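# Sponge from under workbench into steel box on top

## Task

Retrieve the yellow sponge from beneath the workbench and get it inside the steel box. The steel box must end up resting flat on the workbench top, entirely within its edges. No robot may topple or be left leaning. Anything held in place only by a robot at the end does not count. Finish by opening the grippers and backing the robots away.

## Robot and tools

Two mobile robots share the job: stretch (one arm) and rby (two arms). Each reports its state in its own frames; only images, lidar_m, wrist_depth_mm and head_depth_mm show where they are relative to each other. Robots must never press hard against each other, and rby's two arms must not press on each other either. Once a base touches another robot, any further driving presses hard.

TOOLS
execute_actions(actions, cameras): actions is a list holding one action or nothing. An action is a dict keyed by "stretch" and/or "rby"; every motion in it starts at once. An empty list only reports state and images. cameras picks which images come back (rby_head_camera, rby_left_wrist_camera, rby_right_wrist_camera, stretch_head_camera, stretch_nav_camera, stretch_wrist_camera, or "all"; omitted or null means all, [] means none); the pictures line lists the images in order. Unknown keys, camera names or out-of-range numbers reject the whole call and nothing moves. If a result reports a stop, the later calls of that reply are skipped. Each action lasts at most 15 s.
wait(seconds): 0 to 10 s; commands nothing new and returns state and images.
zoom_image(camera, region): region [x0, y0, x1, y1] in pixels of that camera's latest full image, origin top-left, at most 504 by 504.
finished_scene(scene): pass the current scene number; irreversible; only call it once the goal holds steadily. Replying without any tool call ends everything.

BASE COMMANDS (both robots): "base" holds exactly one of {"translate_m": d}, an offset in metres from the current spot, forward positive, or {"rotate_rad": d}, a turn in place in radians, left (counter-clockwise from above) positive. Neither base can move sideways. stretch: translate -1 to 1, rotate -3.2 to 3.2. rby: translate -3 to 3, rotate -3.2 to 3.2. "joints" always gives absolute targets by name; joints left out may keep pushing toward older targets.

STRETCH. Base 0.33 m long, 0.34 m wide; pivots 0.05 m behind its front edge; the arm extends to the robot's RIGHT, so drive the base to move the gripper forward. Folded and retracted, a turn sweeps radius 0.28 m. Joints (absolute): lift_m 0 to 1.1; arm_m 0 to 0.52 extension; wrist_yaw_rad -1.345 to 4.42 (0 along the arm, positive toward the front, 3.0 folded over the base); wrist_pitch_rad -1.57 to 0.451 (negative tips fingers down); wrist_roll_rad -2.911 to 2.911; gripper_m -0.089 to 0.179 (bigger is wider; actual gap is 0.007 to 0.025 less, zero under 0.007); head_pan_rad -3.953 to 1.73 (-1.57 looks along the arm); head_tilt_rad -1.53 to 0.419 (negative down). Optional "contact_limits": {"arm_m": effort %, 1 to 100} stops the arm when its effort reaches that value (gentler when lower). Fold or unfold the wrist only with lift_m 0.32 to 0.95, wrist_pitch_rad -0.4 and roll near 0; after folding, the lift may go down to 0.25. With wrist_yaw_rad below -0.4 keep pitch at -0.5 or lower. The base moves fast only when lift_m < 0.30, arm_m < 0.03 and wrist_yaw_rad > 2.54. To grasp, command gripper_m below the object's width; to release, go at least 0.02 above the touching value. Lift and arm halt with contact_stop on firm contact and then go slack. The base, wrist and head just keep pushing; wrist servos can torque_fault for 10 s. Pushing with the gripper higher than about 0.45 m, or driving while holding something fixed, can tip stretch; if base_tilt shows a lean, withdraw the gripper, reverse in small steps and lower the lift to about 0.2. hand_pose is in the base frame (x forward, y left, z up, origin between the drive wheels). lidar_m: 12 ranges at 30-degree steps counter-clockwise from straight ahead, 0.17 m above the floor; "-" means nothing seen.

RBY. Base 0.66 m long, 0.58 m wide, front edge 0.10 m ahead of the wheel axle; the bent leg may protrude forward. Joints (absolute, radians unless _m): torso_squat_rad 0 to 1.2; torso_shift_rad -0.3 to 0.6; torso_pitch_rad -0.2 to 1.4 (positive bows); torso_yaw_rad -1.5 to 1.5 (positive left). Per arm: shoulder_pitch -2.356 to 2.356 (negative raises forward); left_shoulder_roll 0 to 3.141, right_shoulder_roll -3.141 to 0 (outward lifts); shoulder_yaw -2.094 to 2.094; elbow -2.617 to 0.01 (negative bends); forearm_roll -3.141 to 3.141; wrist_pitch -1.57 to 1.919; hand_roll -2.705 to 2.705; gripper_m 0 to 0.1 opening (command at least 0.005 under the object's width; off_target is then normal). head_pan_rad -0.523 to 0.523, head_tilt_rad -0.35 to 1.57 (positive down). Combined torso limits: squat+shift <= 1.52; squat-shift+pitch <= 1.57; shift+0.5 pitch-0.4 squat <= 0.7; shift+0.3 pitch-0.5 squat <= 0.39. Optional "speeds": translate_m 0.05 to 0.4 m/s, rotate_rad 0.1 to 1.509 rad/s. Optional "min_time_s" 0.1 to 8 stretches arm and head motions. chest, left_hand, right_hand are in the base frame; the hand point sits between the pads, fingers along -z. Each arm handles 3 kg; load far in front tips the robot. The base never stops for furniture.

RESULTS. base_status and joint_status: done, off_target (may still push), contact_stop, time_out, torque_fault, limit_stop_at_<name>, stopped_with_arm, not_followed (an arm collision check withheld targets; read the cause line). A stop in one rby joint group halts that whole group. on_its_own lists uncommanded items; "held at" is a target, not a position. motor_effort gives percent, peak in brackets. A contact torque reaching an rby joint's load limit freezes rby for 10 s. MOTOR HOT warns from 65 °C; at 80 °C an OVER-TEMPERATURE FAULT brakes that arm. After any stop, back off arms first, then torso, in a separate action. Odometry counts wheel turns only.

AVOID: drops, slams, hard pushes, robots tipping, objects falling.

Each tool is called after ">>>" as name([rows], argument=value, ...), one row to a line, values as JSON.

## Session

>>> execute_actions(actions=[])

Scene clock: 0.00 s.
stretch.base_odometry: x=+0.000 y=+0.000 heading=+0.000 (m, m, rad; stretch's odometry frame)
stretch.turned_by_wheels: +0.000 (rad since the last result)
stretch.turned_by_imu: +0.000 (rad since the last result)
stretch.base_tilt: forward=+0.6 right=+0.2 (deg)
stretch.lidar_m: 1.79 1.84 1.54 2.56 2.51 2.16 2.69 2.67 3.62 2.55 2.15 2.12
stretch.head_depth_mm: 1980 2211 2224 2223 2194 2192 2123 / 2007 2410 2398 2373 2365 2372 2256 / 2038 2604 2608 2598 2581 2573 2235 / 2059 2810 2867 2865 2841 2797 2221 / 2075 2768 2845 2889 2938 2922 2192 / 2103 2554 2600 2622 2647 2699 2178 / 2125 2357 2369 2407 2395 1751 1769
stretch.base_status: not commanded
stretch.joint_positions: lift_m=+0.401 arm_m=+0.000 wrist_yaw_rad=+2.851 wrist_pitch_rad=-0.365 wrist_roll_rad=+0.008 gripper_m=+0.037 head_pan_rad=-0.016 head_tilt_rad=-0.023
stretch.joint_status: not commanded
stretch.motor_effort: left_wheel=+0 right_wheel=-1 lift_m=+41 arm_m=-1 wrist_yaw_rad=-1 wrist_pitch_rad=+5 wrist_roll_rad=+0 gripper_m=+0 head_pan_rad=+1 head_tilt_rad=+3 (%)
stretch.hand_pose: x=+0.0448 y=+0.0763 z=+0.4258 quat_wxyz=(+0.228, +0.709, +0.026, +0.667) (m; stretch's base frame)
stretch.wrist_depth_mm: - - - - - - - / - - - - - - - / - - - - - - - / - - - - - - - / 805 851 906 878 895 955 933 / 715 725 - 726 759 755 770 / 596 - 618 627 614 633 647
rby.base_odometry: x=+0.000 y=+0.000 heading=+0.000 (m, m, rad; rby's odometry frame)
rby.base_status: not commanded
rby.joint_positions: torso_squat_rad=+0.350 torso_shift_rad=-0.001 torso_pitch_rad=+0.000 torso_yaw_rad=+0.000 left_shoulder_pitch_rad=+0.039 left_shoulder_roll_rad=+0.013 left_shoulder_yaw_rad=-0.026 left_elbow_rad=-0.141 left_forearm_roll_rad=+0.017 left_wrist_pitch_rad=+0.033 left_hand_roll_rad=-0.008 left_gripper_m=+0.099 right_shoulder_pitch_rad=-0.026 right_shoulder_roll_rad=-0.011 right_shoulder_yaw_rad=+0.037 right_elbow_rad=-0.240 right_forearm_roll_rad=-0.011 right_wrist_pitch_rad=-0.025 right_hand_roll_rad=+0.029 right_gripper_m=+0.100 head_pan_rad=+0.001 head_tilt_rad=+0.399
rby.joint_status: not commanded
rby.chest: x=-0.2286 y=-0.0012 z=+1.2475 quat_wxyz=(+1.000, +0.001, +0.000, +0.000) (m; rby's base frame)
rby.left_hand: x=-0.1955 y=+0.2290 z=+0.5632 quat_wxyz=(+0.999, +0.006, -0.036, -0.002) (m; rby's base frame)
rby.right_hand: x=-0.0883 y=-0.2225 z=+0.5758 quat_wxyz=(+0.989, -0.003, -0.144, +0.032) (m; rby's base frame)
pictures: rby_head_camera, rby_left_wrist_camera, rby_right_wrist_camera, stretch_head_camera (sideways: a quarter turn clockwise sets it upright), stretch_nav_camera (sideways: a quarter turn counterclockwise sets it upright), stretch_wrist_camera
Images, in order (width x height): rby_head_camera 896x504, rby_left_wrist_camera 644x364, rby_right_wrist_camera 644x364, stretch_head_camera 896x504, stretch_nav_camera 672x504, stretch_wrist_camera 644x364.

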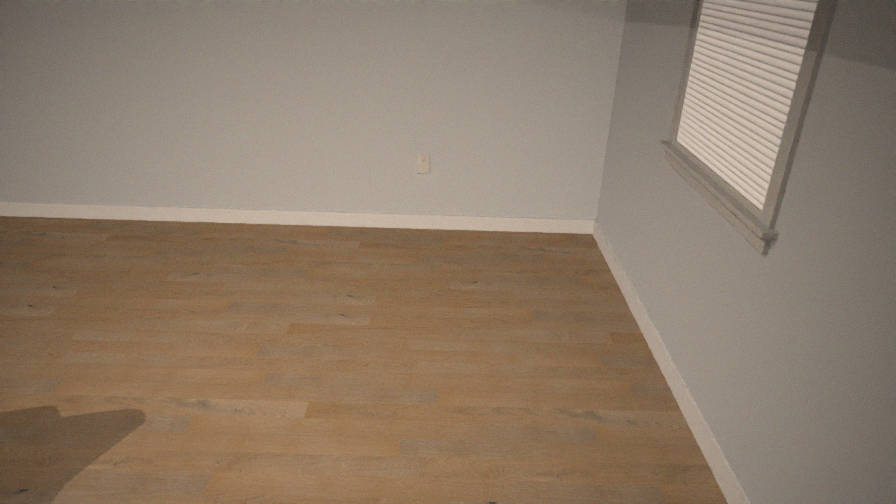

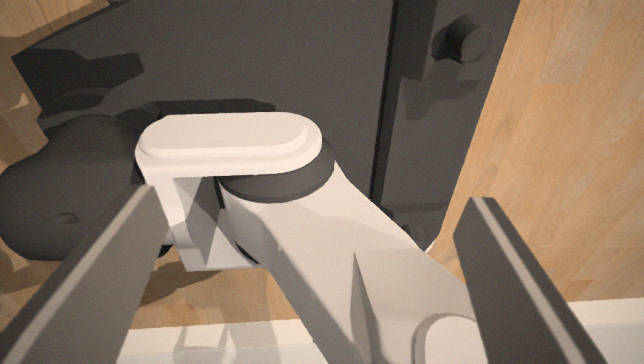

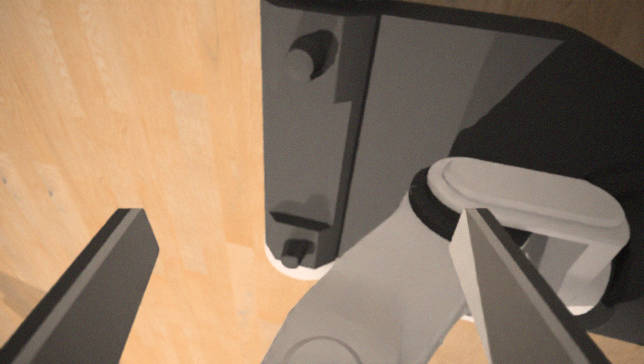

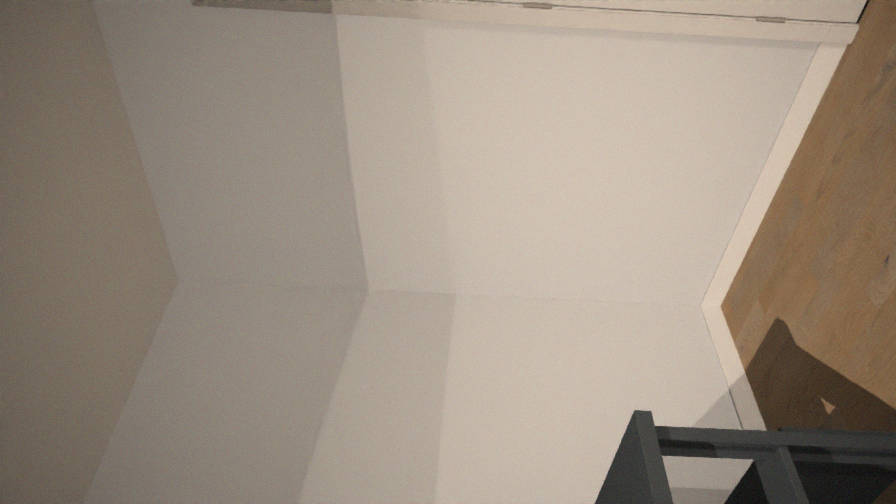

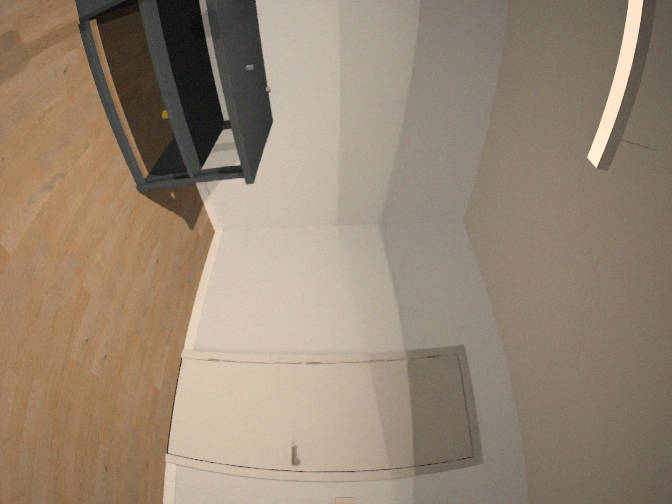

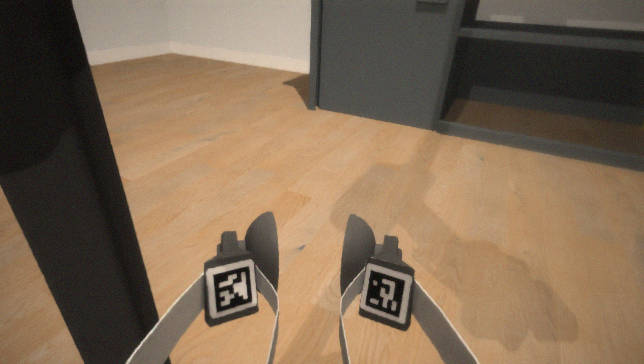

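>>> execute_actions([
  {"stretch":{"joints":{"head_pan_rad":0.9,"head_tilt_rad":-0.4}},"rby":{"base":{"rotate_rad":1.6},"joints":{"head_tilt_rad":0.2}}},
], cameras=["stretch_head_camera","stretch_nav_camera","rby_head_camera"])

>>> execute_actions([
  {"stretch":{"joints":{"head_pan_rad":2.0}},"rby":{"base":{"rotate_rad":1.4}}},
], cameras=["stretch_head_camera","stretch_nav_camera","rby_head_camera"])

Scene clock: 4.37 s.
stretch.base_odometry: x=+0.000 y=+0.000 heading=+0.000 (m, m, rad; stretch's odometry frame)
stretch.turned_by_wheels: +0.000 (rad since the last result)
stretch.turned_by_imu: +0.001 (rad since the last result)
stretch.base_tilt: forward=+0.6 right=+0.3 (deg)
stretch.lidar_m: 1.79 1.85 1.54 2.57 2.51 2.16 2.70 2.80 3.63 2.55 2.15 2.12
stretch.head_depth_mm: 1872 1999 2097 1728 1844 1791 1451 / 1887 2004 2114 1924 2056 1787 1442 / 1898 2041 2140 1910 2058 1771 1438 / 1923 2043 2155 1664 1803 1761 1429 / 1945 2081 2158 1660 1766 1750 1419 / 1961 2102 2192 1684 1787 1747 1413 / 1983 2129 2237 1699 1805 1735 1408
stretch.base_status: not commanded
stretch.joint_positions: lift_m=+0.401 arm_m=+0.000 wrist_yaw_rad=+2.851 wrist_pitch_rad=-0.365 wrist_roll_rad=+0.008 gripper_m=+0.037 head_pan_rad=+0.893 head_tilt_rad=-0.395
stretch.joint_status: all done
stretch.motor_effort: left_wheel=+0(0) right_wheel=+0(1) lift_m=+41(41) arm_m=-1(0) wrist_yaw_rad=+0(0) wrist_pitch_rad=+5(5) wrist_roll_rad=+0(0) gripper_m=+0(0) head_pan_rad=+3(33) head_tilt_rad=-3(34) (%)
stretch.hand_pose: x=+0.0448 y=+0.0763 z=+0.4258 quat_wxyz=(+0.228, +0.709, +0.026, +0.667) (m; stretch's base frame)
stretch.wrist_depth_mm: - - - - - - - / - - - - - - - / - - - - - - - / - - - - - - - / 803 857 917 889 937 896 944 / 687 723 - 728 767 777 760 / 601 - 621 615 614 647 654
rby.base_odometry: x=+0.000 y=+0.000 heading=+1.600 (m, m, rad; rby's odometry frame)
rby.base_status: done
rby.joint_positions: torso_squat_rad=+0.350 torso_shift_rad=-0.001 torso_pitch_rad=+0.000 torso_yaw_rad=+0.000 left_shoulder_pitch_rad=+0.039 left_shoulder_roll_rad=+0.013 left_shoulder_yaw_rad=-0.026 left_elbow_rad=-0.141 left_forearm_roll_rad=+0.017 left_wrist_pitch_rad=+0.033 left_hand_roll_rad=-0.008 left_gripper_m=+0.099 right_shoulder_pitch_rad=-0.026 right_shoulder_roll_rad=-0.011 right_shoulder_yaw_rad=+0.037 right_elbow_rad=-0.240 right_forearm_roll_rad=-0.011 right_wrist_pitch_rad=-0.025 right_hand_roll_rad=+0.029 right_gripper_m=+0.100 head_pan_rad=+0.001 head_tilt_rad=+0.200
rby.joint_status: all done
rby.chest: x=-0.2286 y=-0.0012 z=+1.2475 quat_wxyz=(+1.000, +0.001, +0.000, +0.000) (m; rby's base frame)
rby.left_hand: x=-0.1955 y=+0.2290 z=+0.5632 quat_wxyz=(+0.999, +0.006, -0.036, -0.002) (m; rby's base frame)
rby.right_hand: x=-0.0883 y=-0.2225 z=+0.5758 quat_wxyz=(+0.989, -0.003, -0.144, +0.032) (m; rby's base frame)
pictures: rby_head_camera, stretch_head_camera (sideways: a quarter turn clockwise sets it upright), stretch_nav_camera (sideways: a quarter turn counterclockwise sets it upright)
Images, in order (width x height): rby_head_camera 896x504, stretch_head_camera 896x504, stretch_nav_camera 672x504.

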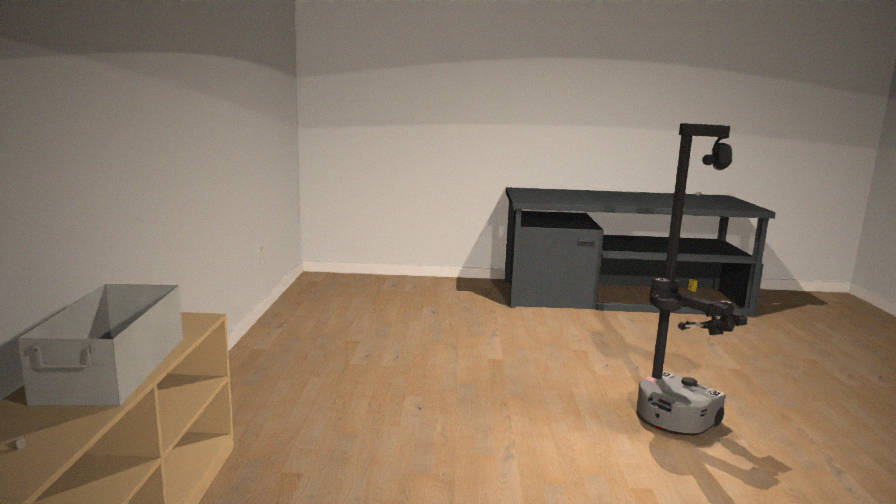

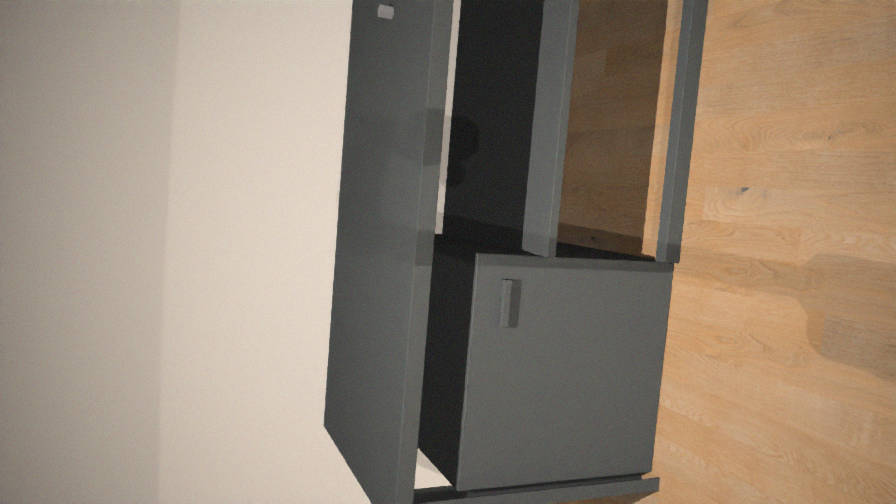

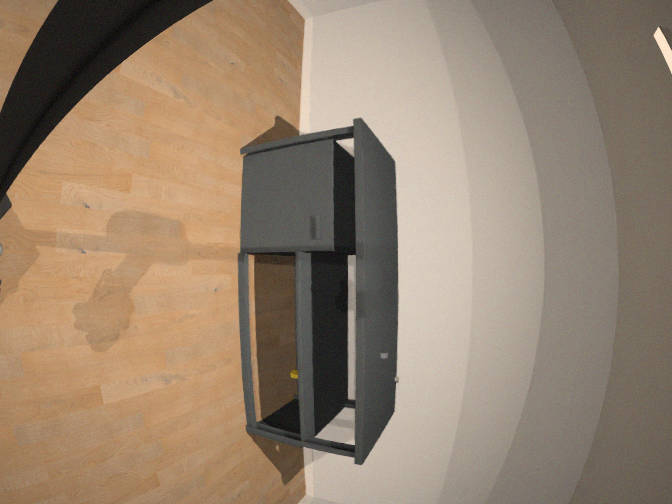

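action 0: stretch: "joints": head_pan_rad = 2.0 is out of range -3.953 to 1.73

>>> execute_actions([
  {"stretch":{"base":{"rotate_rad":0.354},"joints":{"lift_m":0.26}},"rby":{"base":{"rotate_rad":0.7},"joints":{"head_tilt_rad":0.35}}},
], cameras=["rby_head_camera"])

>>> execute_actions([
  {"stretch":{"base":{"translate_m":1.0}}},
], cameras=[])

>>> execute_actions([
  {"stretch":{"base":{"translate_m":0.36}}},
], cameras=[])

>>> execute_actions([
  {"stretch":{"base":{"rotate_rad":2.1},"joints":{"head_pan_rad":-1.57,"head_tilt_rad":-0.7}}},
], cameras=["stretch_head_camera","stretch_nav_camera"])

Scene clock: 8.27 s.
stretch.base_odometry: x=+0.000 y=+0.000 heading=+0.354 (m, m, rad; stretch's odometry frame)
stretch.turned_by_wheels: +0.354 (rad since the last result)
stretch.turned_by_imu: +0.349 (rad since the last result)
stretch.base_tilt: forward=+0.6 right=+0.3 (deg)
stretch.lidar_m: 1.79 1.54 1.62 2.57 2.16 2.37 2.68 3.62 2.91 2.20 2.12 2.25
stretch.head_depth_mm: 1875 1987 2073 1611 1660 1733 1450 / 1958 2066 2154 1652 1698 1760 1445 / 2045 2174 2250 1710 1790 1781 1434 / 2132 2292 2403 1789 1913 1766 1428 / 2242 2408 2555 2761 2279 1756 1415 / 2362 2514 2714 2881 2281 1743 1407 / 2471 2657 2887 3015 2250 1732 1404
stretch.base_status: done
stretch.joint_positions: lift_m=+0.260 arm_m=+0.000 wrist_yaw_rad=+2.851 wrist_pitch_rad=-0.365 wrist_roll_rad=+0.008 gripper_m=+0.037 head_pan_rad=+0.893 head_tilt_rad=-0.395
stretch.joint_status: all done
stretch.motor_effort: left_wheel=-1(4) right_wheel=+1(5) lift_m=+32(34) arm_m=+0(0) wrist_yaw_rad=+0(1) wrist_pitch_rad=+5(5) wrist_roll_rad=+0(0) gripper_m=+0(0) head_pan_rad=+3(3) head_tilt_rad=-3(3) (%)
stretch.hand_pose: x=+0.0448 y=+0.0763 z=+0.2850 quat_wxyz=(+0.228, +0.709, +0.026, +0.667) (m; stretch's base frame)
stretch.wrist_depth_mm: - - - - - - - / - - - - - - - / - - - - - - - / - 795 831 827 875 900 899 / - 655 676 655 670 680 699 / 522 540 - 540 568 564 570 / 450 - - 458 449 468 481
rby.base_odometry: x=+0.000 y=+0.000 heading=+2.299 (m, m, rad; rby's odometry frame)
rby.base_status: done
rby.joint_positions: torso_squat_rad=+0.350 torso_shift_rad=-0.001 torso_pitch_rad=+0.000 torso_yaw_rad=+0.000 left_shoulder_pitch_rad=+0.039 left_shoulder_roll_rad=+0.013 left_shoulder_yaw_rad=-0.026 left_elbow_rad=-0.141 left_forearm_roll_rad=+0.017 left_wrist_pitch_rad=+0.033 left_hand_roll_rad=-0.008 left_gripper_m=+0.099 right_shoulder_pitch_rad=-0.026 right_shoulder_roll_rad=-0.011 right_shoulder_yaw_rad=+0.037 right_elbow_rad=-0.240 right_forearm_roll_rad=-0.011 right_wrist_pitch_rad=-0.025 right_hand_roll_rad=+0.029 right_gripper_m=+0.100 head_pan_rad=+0.001 head_tilt_rad=+0.350
rby.joint_status: all done
rby.chest: x=-0.2286 y=-0.0012 z=+1.2475 quat_wxyz=(+1.000, +0.001, +0.000, +0.000) (m; rby's base frame)
rby.left_hand: x=-0.1955 y=+0.2290 z=+0.5632 quat_wxyz=(+0.999, +0.006, -0.036, -0.002) (m; rby's base frame)
rby.right_hand: x=-0.0883 y=-0.2225 z=+0.5758 quat_wxyz=(+0.989, -0.003, -0.144, +0.032) (m; rby's base frame)
pictures: rby_head_camera
Images, in order (width x height): rby_head_camera 896x504.

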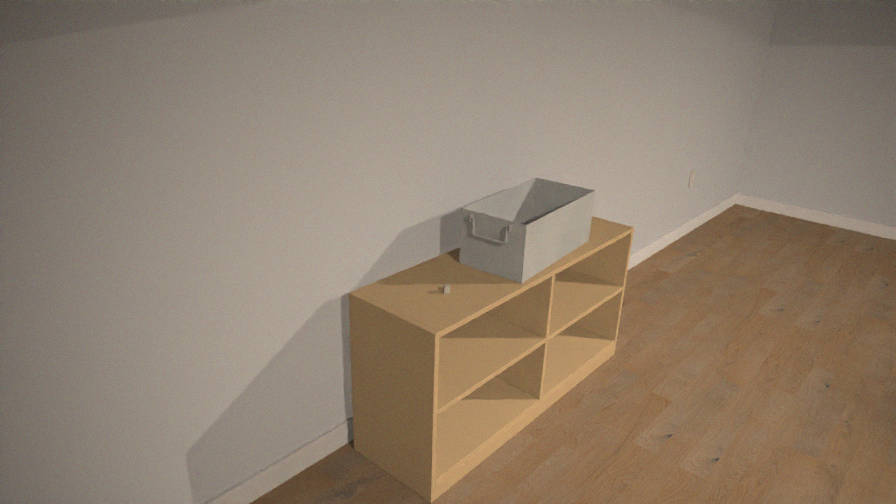

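Scene clock: 13.30 s.
stretch.base_odometry: x=+0.938 y=+0.347 heading=+0.354 (m, m, rad; stretch's odometry frame)
stretch.turned_by_wheels: +0.000 (rad since the last result)
stretch.turned_by_imu: +0.003 (rad since the last result)
stretch.base_tilt: forward=+0.8 right=+0.4 (deg)
stretch.lidar_m: 0.81 1.31 0.88 0.98 2.98 2.90 3.69 4.51 2.30 1.72 1.67 0.84
stretch.head_depth_mm: 1130 1193 1261 1306 942 715 952 / 1171 1249 1322 1363 936 713 970 / 1229 1304 1387 1351 927 759 965 / 1285 1364 1461 1332 917 784 990 / 1344 1436 1544 1316 912 1110 1039 / 1418 1516 1636 1300 905 1073 1157 / 1492 1597 1718 1288 940 1048 1178
stretch.base_status: done
stretch.joint_positions: lift_m=+0.260 arm_m=+0.000 wrist_yaw_rad=+2.851 wrist_pitch_rad=-0.365 wrist_roll_rad=+0.008 gripper_m=+0.037 head_pan_rad=+0.893 head_tilt_rad=-0.396
stretch.joint_status: not commanded
stretch.motor_effort: left_wheel=-1(6) right_wheel=+0(7) lift_m=+32(32) arm_m=+0(0) wrist_yaw_rad=-1(1) wrist_pitch_rad=+5(5) wrist_roll_rad=+0(0) gripper_m=+0(0) head_pan_rad=+2(2) head_tilt_rad=-2(3) (%)
stretch.hand_pose: x=+0.0448 y=+0.0763 z=+0.2850 quat_wxyz=(+0.228, +0.709, +0.026, +0.667) (m; stretch's base frame)
stretch.wrist_depth_mm: - - - 937 - - 983 / - - - 978 - - - / - - - - - - - / - 826 822 857 810 893 937 / - 635 672 677 676 656 664 / 523 541 - 537 565 562 560 / 448 - - 461 459 475 474
rby.base_odometry: x=+0.000 y=+0.000 heading=+2.299 (m, m, rad; rby's odometry frame)
rby.base_status: not commanded
rby.joint_positions: torso_squat_rad=+0.350 torso_shift_rad=-0.001 torso_pitch_rad=+0.000 torso_yaw_rad=+0.000 left_shoulder_pitch_rad=+0.039 left_shoulder_roll_rad=+0.013 left_shoulder_yaw_rad=-0.026 left_elbow_rad=-0.141 left_forearm_roll_rad=+0.017 left_wrist_pitch_rad=+0.033 left_hand_roll_rad=-0.008 left_gripper_m=+0.099 right_shoulder_pitch_rad=-0.026 right_shoulder_roll_rad=-0.011 right_shoulder_yaw_rad=+0.037 right_elbow_rad=-0.240 right_forearm_roll_rad=-0.011 right_wrist_pitch_rad=-0.025 right_hand_roll_rad=+0.029 right_gripper_m=+0.100 head_pan_rad=+0.001 head_tilt_rad=+0.350
rby.joint_status: not commanded
rby.chest: x=-0.2286 y=-0.0012 z=+1.2475 quat_wxyz=(+1.000, +0.001, +0.000, +0.000) (m; rby's base frame)
rby.left_hand: x=-0.1955 y=+0.2290 z=+0.5632 quat_wxyz=(+0.999, +0.006, -0.036, -0.002) (m; rby's base frame)
rby.right_hand: x=-0.0883 y=-0.2225 z=+0.5758 quat_wxyz=(+0.989, -0.003, -0.144, +0.032) (m; rby's base frame)
pictures: none
No camera images: the call's "cameras" was empty. Leave "cameras" out to get every camera's image.

Scene clock: 16.17 s.
stretch.base_odometry: x=+1.276 y=+0.471 heading=+0.354 (m, m, rad; stretch's odometry frame)
stretch.turned_by_wheels: +0.000 (rad since the last result)
stretch.turned_by_imu: +0.001 (rad since the last result)
stretch.base_tilt: forward=+0.9 right=+0.3 (deg)
stretch.lidar_m: 0.59 0.99 1.00 0.82 3.16 3.21 4.04 4.82 2.07 1.56 1.53 0.46
stretch.head_depth_mm: 857 902 959 1016 943 718 577 / 891 948 1002 1071 936 712 574 / 933 987 1055 1126 927 684 572 / 975 1036 1110 1183 917 703 569 / 1020 1094 1171 1237 912 699 567 / 1071 1156 1241 1281 905 694 563 / 1132 1214 1316 1287 897 689 560
stretch.base_status: done
stretch.joint_positions: lift_m=+0.260 arm_m=+0.000 wrist_yaw_rad=+2.851 wrist_pitch_rad=-0.365 wrist_roll_rad=+0.008 gripper_m=+0.037 head_pan_rad=+0.893 head_tilt_rad=-0.396
stretch.joint_status: not commanded
stretch.motor_effort: left_wheel=-1(6) right_wheel=+0(7) lift_m=+32(32) arm_m=+0(1) wrist_yaw_rad=+0(0) wrist_pitch_rad=+6(5) wrist_roll_rad=+0(0) gripper_m=+0(0) head_pan_rad=+3(2) head_tilt_rad=-3(3) (%)
stretch.hand_pose: x=+0.0448 y=+0.0763 z=+0.2850 quat_wxyz=(+0.228, +0.709, +0.026, +0.667) (m; stretch's base frame)
stretch.wrist_depth_mm: - 965 844 - - 888 763 / - - 882 - - 932 812 / - - 937 - - - 827 / - 811 784 835 871 875 839 / - 636 664 624 675 685 705 / 516 531 - 541 559 557 561 / 448 - - 460 456 425 478
rby.base_odometry: x=+0.000 y=+0.000 heading=+2.299 (m, m, rad; rby's odometry frame)
rby.base_status: not commanded
rby.joint_positions: torso_squat_rad=+0.350 torso_shift_rad=-0.001 torso_pitch_rad=+0.000 torso_yaw_rad=+0.000 left_shoulder_pitch_rad=+0.039 left_shoulder_roll_rad=+0.013 left_shoulder_yaw_rad=-0.026 left_elbow_rad=-0.141 left_forearm_roll_rad=+0.017 left_wrist_pitch_rad=+0.033 left_hand_roll_rad=-0.008 left_gripper_m=+0.099 right_shoulder_pitch_rad=-0.026 right_shoulder_roll_rad=-0.011 right_shoulder_yaw_rad=+0.037 right_elbow_rad=-0.240 right_forearm_roll_rad=-0.011 right_wrist_pitch_rad=-0.025 right_hand_roll_rad=+0.029 right_gripper_m=+0.100 head_pan_rad=+0.001 head_tilt_rad=+0.350
rby.joint_status: not commanded
rby.chest: x=-0.2286 y=-0.0012 z=+1.2475 quat_wxyz=(+1.000, +0.001, +0.000, +0.000) (m; rby's base frame)
rby.left_hand: x=-0.1955 y=+0.2290 z=+0.5632 quat_wxyz=(+0.999, +0.006, -0.036, -0.002) (m; rby's base frame)
rby.right_hand: x=-0.0883 y=-0.2225 z=+0.5758 quat_wxyz=(+0.989, -0.003, -0.144, +0.032) (m; rby's base frame)
pictures: none
No camera images: the call's "cameras" was empty. Leave "cameras" out to get every camera's image.

Scene clock: 18.63 s.
stretch.base_odometry: x=+1.276 y=+0.471 heading=+2.454 (m, m, rad; stretch's odometry frame)
stretch.turned_by_wheels: +2.100 (rad since the last result)
stretch.turned_by_imu: +2.059 (rad since the last result)
stretch.base_tilt: forward=+0.6 right=+0.4 (deg)
stretch.lidar_m: 1.37 3.21 3.99 4.82 2.15 1.57 1.53 0.47 0.52 0.99 1.03 0.81
stretch.head_depth_mm: 867 969 1040 803 650 548 766 / 873 974 1030 796 648 546 764 / 881 986 1022 793 643 543 774 / 887 993 1018 787 640 541 769 / 894 1001 1011 783 637 538 770 / 903 1010 1004 776 634 536 781 / 907 1019 996 771 632 534 791
stretch.base_status: done
stretch.joint_positions: lift_m=+0.260 arm_m=+0.000 wrist_yaw_rad=+2.851 wrist_pitch_rad=-0.365 wrist_roll_rad=+0.008 gripper_m=+0.037 head_pan_rad=-1.563 head_tilt_rad=-0.692
stretch.joint_status: all done
stretch.motor_effort: left_wheel=-1(7) right_wheel=+1(9) lift_m=+32(32) arm_m=+0(1) wrist_yaw_rad=+0(0) wrist_pitch_rad=+5(5) wrist_roll_rad=+0(0) gripper_m=+0(0) head_pan_rad=-3(36) head_tilt_rad=-6(34) (%)
stretch.hand_pose: x=+0.0448 y=+0.0763 z=+0.2850 quat_wxyz=(+0.228, +0.709, +0.026, +0.667) (m; stretch's base frame)
stretch.wrist_depth_mm: - - - - - - - / - - - - - - - / - - - - - - - / - 830 831 834 842 897 906 / - 639 669 653 666 676 692 / 519 525 - 534 562 564 569 / 453 - - 466 453 466 475
rby.base_odometry: x=+0.000 y=+0.000 heading=+2.299 (m, m, rad; rby's odometry frame)
rby.base_status: not commanded
rby.joint_positions: torso_squat_rad=+0.350 torso_shift_rad=-0.001 torso_pitch_rad=+0.000 torso_yaw_rad=+0.000 left_shoulder_pitch_rad=+0.039 left_shoulder_roll_rad=+0.013 left_shoulder_yaw_rad=-0.026 left_elbow_rad=-0.141 left_forearm_roll_rad=+0.017 left_wrist_pitch_rad=+0.033 left_hand_roll_rad=-0.008 left_gripper_m=+0.099 right_shoulder_pitch_rad=-0.026 right_shoulder_roll_rad=-0.011 right_shoulder_yaw_rad=+0.037 right_elbow_rad=-0.240 right_forearm_roll_rad=-0.011 right_wrist_pitch_rad=-0.025 right_hand_roll_rad=+0.029 right_gripper_m=+0.100 head_pan_rad=+0.001 head_tilt_rad=+0.350
rby.joint_status: not commanded
rby.chest: x=-0.2286 y=-0.0012 z=+1.2475 quat_wxyz=(+1.000, +0.001, +0.000, +0.000) (m; rby's base frame)
rby.left_hand: x=-0.1955 y=+0.2290 z=+0.5632 quat_wxyz=(+0.999, +0.006, -0.036, -0.002) (m; rby's base frame)
rby.right_hand: x=-0.0883 y=-0.2225 z=+0.5758 quat_wxyz=(+0.989, -0.003, -0.144, +0.032) (m; rby's base frame)
pictures: stretch_head_camera (sideways: a quarter turn clockwise sets it upright), stretch_nav_camera (sideways: a quarter turn counterclockwise sets it upright)
Images, in order (width x height): stretch_head_camera 896x504, stretch_nav_camera 672x504.

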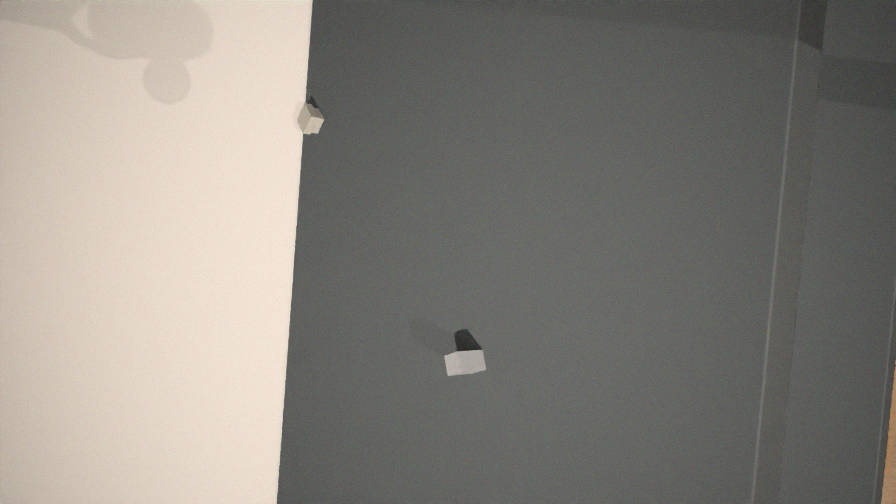

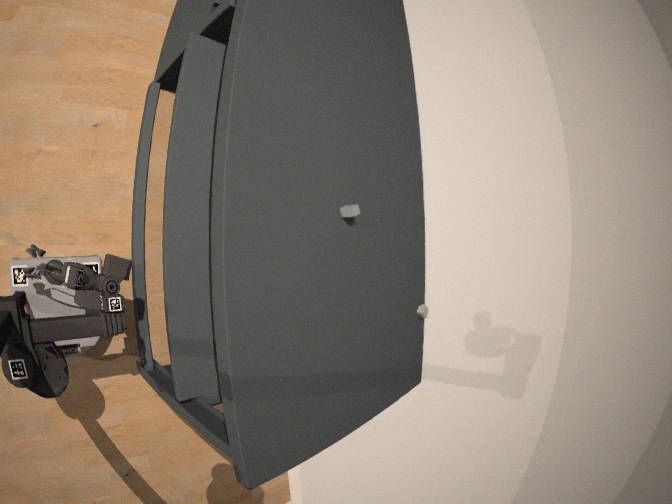

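>>> execute_actions([
  {"stretch":{"base":{"translate_m":0.15},"joints":{"lift_m":0.33,"wrist_pitch_rad":-0.4}},"rby":{"base":{"rotate_rad":-0.45},"joints":{"head_tilt_rad":0.3}}},
], cameras=[])

>>> execute_actions([
  {"stretch":{"joints":{"wrist_yaw_rad":0.0,"gripper_m":0.15}},"rby":{"base":{"translate_m":1.0}}},
], cameras=[])

>>> execute_actions([
  {"stretch":{"joints":{"lift_m":0.14,"wrist_pitch_rad":-0.5}},"rby":{"base":{"rotate_rad":1.2}}},
], cameras=["stretch_wrist_camera","stretch_nav_camera","rby_head_camera"])

Scene clock: 22.00 s.
stretch.base_odometry: x=+1.160 y=+0.566 heading=+2.454 (m, m, rad; stretch's odometry frame)
stretch.turned_by_wheels: +0.000 (rad since the last result)
stretch.turned_by_imu: +0.001 (rad since the last result)
stretch.base_tilt: forward=+0.8 right=+0.2 (deg)
stretch.lidar_m: 1.26 3.08 3.89 4.82 2.35 1.72 1.68 0.59 0.79 0.99 0.82 0.68
stretch.head_depth_mm: 871 973 1041 802 651 549 765 / 877 982 1033 797 647 546 777 / 883 986 1032 792 644 544 774 / 891 996 1019 787 641 540 771 / 895 1002 1009 781 637 539 783 / 902 1012 998 778 634 536 780 / 910 1019 994 774 631 534 790
stretch.base_status: done
stretch.joint_positions: lift_m=+0.330 arm_m=+0.000 wrist_yaw_rad=+2.851 wrist_pitch_rad=-0.414 wrist_roll_rad=+0.008 gripper_m=+0.037 head_pan_rad=-1.563 head_tilt_rad=-0.692
stretch.joint_status: all done
stretch.motor_effort: left_wheel=-1(7) right_wheel=+0(7) lift_m=+50(51) arm_m=+0(0) wrist_yaw_rad=-1(1) wrist_pitch_rad=+5(5) wrist_roll_rad=+0(0) gripper_m=+0(0) head_pan_rad=-3(3) head_tilt_rad=-5(5) (%)
stretch.hand_pose: x=+0.0431 y=+0.0707 z=+0.3433 quat_wxyz=(+0.244, +0.708, +0.043, +0.661) (m; stretch's base frame)
stretch.wrist_depth_mm: - - - - - - - / - - - - - - - / - - - - - - - / - 879 850 881 909 954 969 / 680 696 728 713 749 746 772 / 570 - - 601 609 629 629 / 500 - 527 533 509 523 537
rby.base_odometry: x=+0.000 y=-0.001 heading=+1.851 (m, m, rad; rby's odometry frame)
rby.base_status: done
rby.joint_positions: torso_squat_rad=+0.350 torso_shift_rad=-0.001 torso_pitch_rad=+0.000 torso_yaw_rad=+0.000 left_shoulder_pitch_rad=+0.039 left_shoulder_roll_rad=+0.013 left_shoulder_yaw_rad=-0.026 left_elbow_rad=-0.141 left_forearm_roll_rad=+0.017 left_wrist_pitch_rad=+0.033 left_hand_roll_rad=-0.008 left_gripper_m=+0.099 right_shoulder_pitch_rad=-0.026 right_shoulder_roll_rad=-0.011 right_shoulder_yaw_rad=+0.037 right_elbow_rad=-0.240 right_forearm_roll_rad=-0.011 right_wrist_pitch_rad=-0.025 right_hand_roll_rad=+0.029 right_gripper_m=+0.100 head_pan_rad=+0.001 head_tilt_rad=+0.300
rby.joint_status: all done
rby.chest: x=-0.2286 y=-0.0012 z=+1.2475 quat_wxyz=(+1.000, +0.001, +0.000, +0.000) (m; rby's base frame)
rby.left_hand: x=-0.1955 y=+0.2290 z=+0.5632 quat_wxyz=(+0.999, +0.006, -0.036, -0.002) (m; rby's base frame)
rby.right_hand: x=-0.0883 y=-0.2225 z=+0.5758 quat_wxyz=(+0.989, -0.003, -0.144, +0.032) (m; rby's base frame)
pictures: none
No camera images: the call's "cameras" was empty. Leave "cameras" out to get every camera's image.

Scene clock: 26.03 s.
stretch.base_odometry: x=+1.160 y=+0.566 heading=+2.454 (m, m, rad; stretch's odometry frame)
stretch.turned_by_wheels: +0.000 (rad since the last result)
stretch.turned_by_imu: +0.001 (rad since the last result)
stretch.base_tilt: forward=+0.7 right=+0.3 (deg)
stretch.lidar_m: 1.26 3.09 3.27 4.82 2.34 1.72 1.67 0.59 0.79 0.99 0.82 0.68
stretch.head_depth_mm: 870 973 1038 800 651 548 764 / 877 981 1035 796 647 546 774 / 885 986 1026 791 644 544 775 / 890 996 1019 787 641 541 770 / 898 1004 1011 784 638 540 783 / 905 1010 1003 775 633 536 780 / 908 1020 991 772 631 534 793
stretch.base_status: not commanded
stretch.joint_positions: lift_m=+0.330 arm_m=+0.000 wrist_yaw_rad=+0.003 wrist_pitch_rad=-0.414 wrist_roll_rad=+0.008 gripper_m=+0.150 head_pan_rad=-1.563 head_tilt_rad=-0.692
stretch.joint_status: all done
stretch.motor_effort: left_wheel=-1(1) right_wheel=+1(1) lift_m=+50(50) arm_m=+0(0) wrist_yaw_rad=-3(2) wrist_pitch_rad=+5(5) wrist_roll_rad=+0(0) gripper_m=+1(95) head_pan_rad=-3(2) head_tilt_rad=-6(5) (%)
stretch.hand_pose: x=-0.0209 y=-0.3697 z=+0.3433 quat_wxyz=(+0.690, +0.146, -0.694, -0.145) (m; stretch's base frame)
stretch.wrist_depth_mm: 214 224 245 269 297 327 355 / 127 131 137 144 151 158 166 / 90 92 94 97 101 104 108 / - 73 73 74 76 78 80 / - 78 78 77 76 76 75 / 583 573 576 588 573 82 83 / 482 503 509 512 530 518 551
rby.base_odometry: x=-0.276 y=+0.961 heading=+1.849 (m, m, rad; rby's odometry frame)
rby.base_status: done
rby.joint_positions: torso_squat_rad=+0.350 torso_shift_rad=-0.001 torso_pitch_rad=+0.000 torso_yaw_rad=+0.000 left_shoulder_pitch_rad=+0.039 left_shoulder_roll_rad=+0.013 left_shoulder_yaw_rad=-0.026 left_elbow_rad=-0.141 left_forearm_roll_rad=+0.017 left_wrist_pitch_rad=+0.033 left_hand_roll_rad=-0.008 left_gripper_m=+0.099 right_shoulder_pitch_rad=-0.026 right_shoulder_roll_rad=-0.011 right_shoulder_yaw_rad=+0.037 right_elbow_rad=-0.240 right_forearm_roll_rad=-0.011 right_wrist_pitch_rad=-0.025 right_hand_roll_rad=+0.029 right_gripper_m=+0.100 head_pan_rad=+0.001 head_tilt_rad=+0.300
rby.joint_status: not commanded
rby.chest: x=-0.2286 y=-0.0012 z=+1.2475 quat_wxyz=(+1.000, +0.001, +0.000, +0.000) (m; rby's base frame)
rby.left_hand: x=-0.1954 y=+0.2290 z=+0.5632 quat_wxyz=(+0.999, +0.006, -0.036, -0.002) (m; rby's base frame)
rby.right_hand: x=-0.0883 y=-0.2225 z=+0.5758 quat_wxyz=(+0.989, -0.003, -0.144, +0.032) (m; rby's base frame)
pictures: none
No camera images: the call's "cameras" was empty. Leave "cameras" out to get every camera's image.

Scene clock: 29.50 s.
stretch.base_odometry: x=+1.160 y=+0.566 heading=+2.454 (m, m, rad; stretch's odometry frame)
stretch.turned_by_wheels: +0.000 (rad since the last result)
stretch.turned_by_imu: +0.001 (rad since the last result)
stretch.base_tilt: forward=+0.6 right=+0.3 (deg)
stretch.lidar_m: 1.26 3.09 3.17 4.82 2.35 1.72 1.67 0.59 0.79 0.99 0.82 0.68
stretch.head_depth_mm: 871 973 1043 804 651 547 765 / 880 982 1036 797 648 546 775 / 885 988 1026 793 644 543 773 / 891 997 1019 786 642 540 770 / 895 1002 1013 781 638 538 783 / 904 1013 1001 777 635 537 780 / 909 1022 993 771 632 534 791
stretch.base_status: not commanded
stretch.joint_positions: lift_m=+0.140 arm_m=+0.000 wrist_yaw_rad=+0.003 wrist_pitch_rad=-0.512 wrist_roll_rad=+0.008 gripper_m=+0.150 head_pan_rad=-1.563 head_tilt_rad=-0.692
stretch.joint_status: all done
stretch.motor_effort: left_wheel=-1(1) right_wheel=+0(1) lift_m=+31(42) arm_m=-1(1) wrist_yaw_rad=-2(3) wrist_pitch_rad=+5(4) wrist_roll_rad=+0(1) gripper_m=+1(0) head_pan_rad=-3(3) head_tilt_rad=-6(6) (%)
stretch.hand_pose: x=-0.0210 y=-0.3563 z=+0.1324 quat_wxyz=(+0.682, +0.180, -0.686, -0.179) (m; stretch's base frame)
stretch.wrist_depth_mm: 701 710 714 710 708 686 661 / 671 679 696 717 746 713 676 / 507 511 540 540 562 580 593 / 415 417 428 446 447 464 469 / 344 357 362 368 375 381 391 / 311 299 309 319 324 - 327 / 211 217 272 276 279 276 291
rby.base_odometry: x=-0.275 y=+0.961 heading=+3.049 (m, m, rad; rby's odometry frame)
rby.base_status: done
rby.joint_positions: torso_squat_rad=+0.350 torso_shift_rad=-0.001 torso_pitch_rad=+0.000 torso_yaw_rad=+0.000 left_shoulder_pitch_rad=+0.039 left_shoulder_roll_rad=+0.013 left_shoulder_yaw_rad=-0.026 left_elbow_rad=-0.141 left_forearm_roll_rad=+0.017 left_wrist_pitch_rad=+0.033 left_hand_roll_rad=-0.008 left_gripper_m=+0.099 right_shoulder_pitch_rad=-0.026 right_shoulder_roll_rad=-0.011 right_shoulder_yaw_rad=+0.037 right_elbow_rad=-0.240 right_forearm_roll_rad=-0.011 right_wrist_pitch_rad=-0.025 right_hand_roll_rad=+0.029 right_gripper_m=+0.100 head_pan_rad=+0.001 head_tilt_rad=+0.300
rby.joint_status: not commanded
rby.chest: x=-0.2286 y=-0.0012 z=+1.2475 quat_wxyz=(+1.000, +0.001, +0.000, +0.000) (m; rby's base frame)
rby.left_hand: x=-0.1954 y=+0.2290 z=+0.5632 quat_wxyz=(+0.999, +0.006, -0.036, -0.002) (m; rby's base frame)
rby.right_hand: x=-0.0883 y=-0.2225 z=+0.5758 quat_wxyz=(+0.989, -0.003, -0.144, +0.032) (m; rby's base frame)
pictures: rby_head_camera, stretch_nav_camera (sideways: a quarter turn counterclockwise sets it upright), stretch_wrist_camera
Images, in order (width x height): rby_head_camera 896x504, stretch_nav_camera 672x504, stretch_wrist_camera 644x364.

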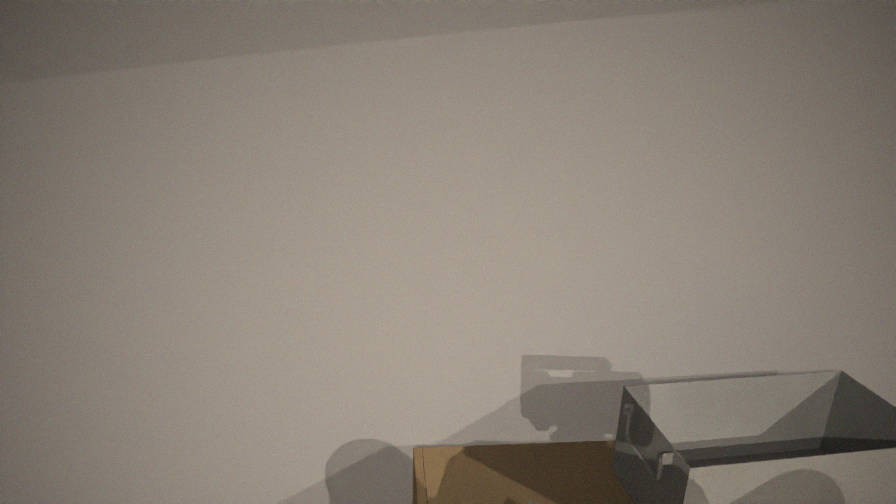

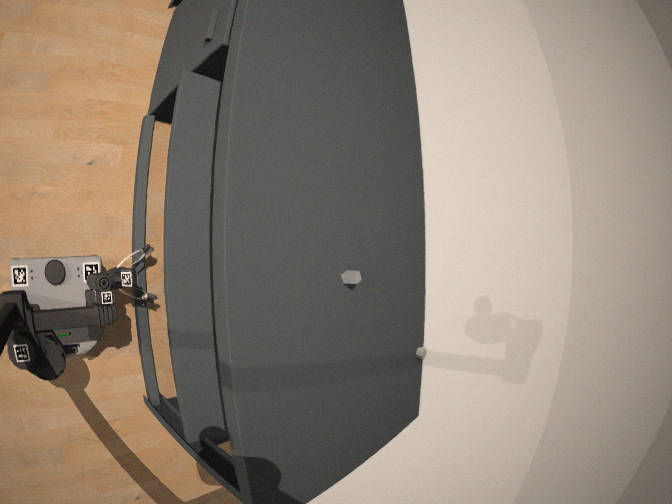

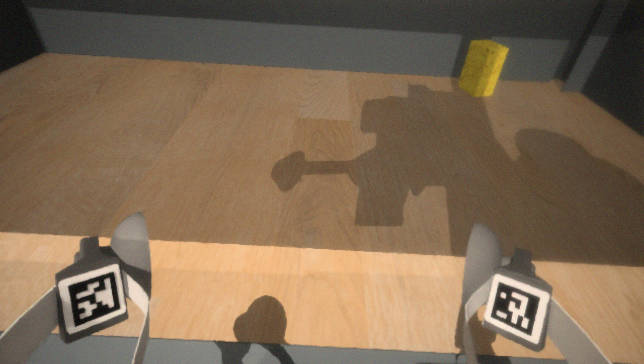

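>>> execute_actions([
  {"stretch":{"base":{"translate_m":-0.25},"joints":{"lift_m":0.10}},"rby":{"base":{"rotate_rad":-0.2},"joints":{"head_tilt_rad":0.7,"head_pan_rad":-0.2}}},
], cameras=["stretch_wrist_camera","rby_head_camera"])

Scene clock: 33.83 s.
stretch.base_odometry: x=+1.353 y=+0.408 heading=+2.454 (m, m, rad; stretch's odometry frame)
stretch.turned_by_wheels: +0.000 (rad since the last result)
stretch.turned_by_imu: +0.000 (rad since the last result)
stretch.base_tilt: forward=+0.6 right=+0.3 (deg)
stretch.lidar_m: 1.39 3.30 3.36 4.83 2.00 1.46 1.43 0.41 0.39 0.99 1.03 0.91
stretch.head_depth_mm: 866 965 1036 803 650 549 766 / 873 979 1034 797 647 546 763 / 878 981 1023 792 645 543 773 / 886 991 1017 787 641 540 772 / 893 1001 1010 782 638 539 768 / 900 1008 999 776 634 537 779 / 905 1017 996 771 630 533 790
stretch.base_status: done
stretch.joint_positions: lift_m=+0.106 arm_m=+0.000 wrist_yaw_rad=+0.001 wrist_pitch_rad=-0.477 wrist_roll_rad=+0.014 gripper_m=+0.150 head_pan_rad=-1.563 head_tilt_rad=-0.692
stretch.joint_status: lift_m contact_stop (moved -0.035 of -0.040)
stretch.on_its_own: lift_m is slack since a contact_stop, until your next command for it (your +0.100 is given up)
stretch.motor_effort: left_wheel=-1(6) right_wheel=+1(2) lift_m=+41(41) arm_m=-2(2) wrist_yaw_rad=-1(3) wrist_pitch_rad=-8(15) wrist_roll_rad=-3(3) gripper_m=+0(1) head_pan_rad=-2(2) head_tilt_rad=-5(6) (%)
stretch.hand_pose: x=-0.0213 y=-0.3615 z=+0.1053 quat_wxyz=(+0.683, +0.166, -0.691, -0.168) (m; stretch's base frame)
stretch.wrist_depth_mm: 702 702 699 692 697 555 364 / 654 651 693 674 745 539 355 / 482 490 513 523 534 498 350 / 382 392 408 408 413 426 351 / 324 334 330 337 345 360 338 / 282 271 282 285 290 - 301 / 184 190 247 248 252 250 262
rby.base_odometry: x=-0.276 y=+0.961 heading=+2.849 (m, m, rad; rby's odometry frame)
rby.base_status: done
rby.joint_positions: torso_squat_rad=+0.350 torso_shift_rad=-0.001 torso_pitch_rad=+0.000 torso_yaw_rad=+0.000 left_shoulder_pitch_rad=+0.039 left_shoulder_roll_rad=+0.013 left_shoulder_yaw_rad=-0.026 left_elbow_rad=-0.141 left_forearm_roll_rad=+0.017 left_wrist_pitch_rad=+0.033 left_hand_roll_rad=-0.008 left_gripper_m=+0.099 right_shoulder_pitch_rad=-0.026 right_shoulder_roll_rad=-0.011 right_shoulder_yaw_rad=+0.037 right_elbow_rad=-0.240 right_forearm_roll_rad=-0.011 right_wrist_pitch_rad=-0.025 right_hand_roll_rad=+0.029 right_gripper_m=+0.100 head_pan_rad=-0.200 head_tilt_rad=+0.700
rby.joint_status: all done
rby.chest: x=-0.2286 y=-0.0012 z=+1.2475 quat_wxyz=(+1.000, +0.001, +0.000, +0.000) (m; rby's base frame)
rby.left_hand: x=-0.1954 y=+0.2290 z=+0.5632 quat_wxyz=(+0.999, +0.006, -0.036, -0.002) (m; rby's base frame)
rby.right_hand: x=-0.0883 y=-0.2225 z=+0.5758 quat_wxyz=(+0.989, -0.003, -0.144, +0.032) (m; rby's base frame)
pictures: rby_head_camera, stretch_wrist_camera
ARM HIT: stretch's arm struck its own base hard.
Images, in order (width x height): rby_head_camera 896x504, stretch_wrist_camera 644x364.

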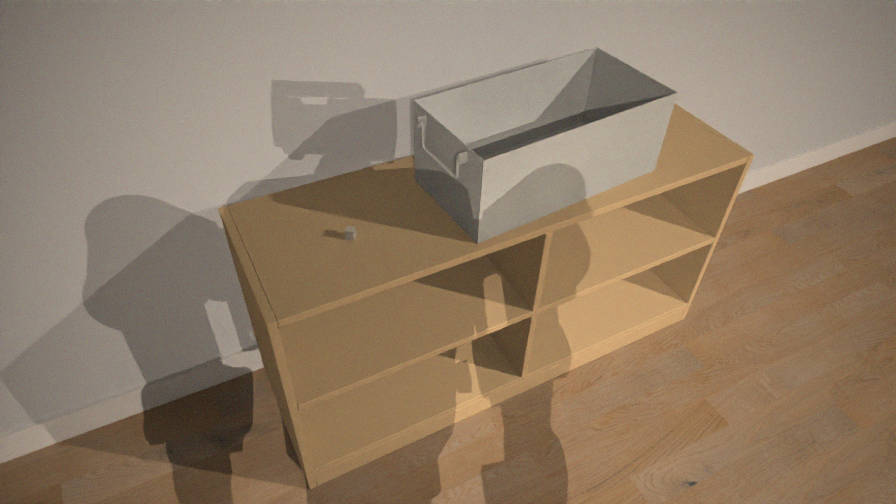

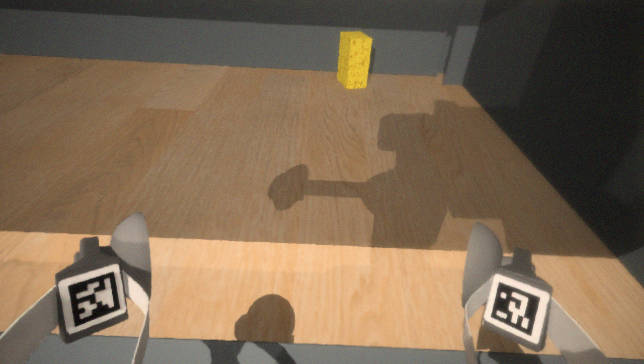

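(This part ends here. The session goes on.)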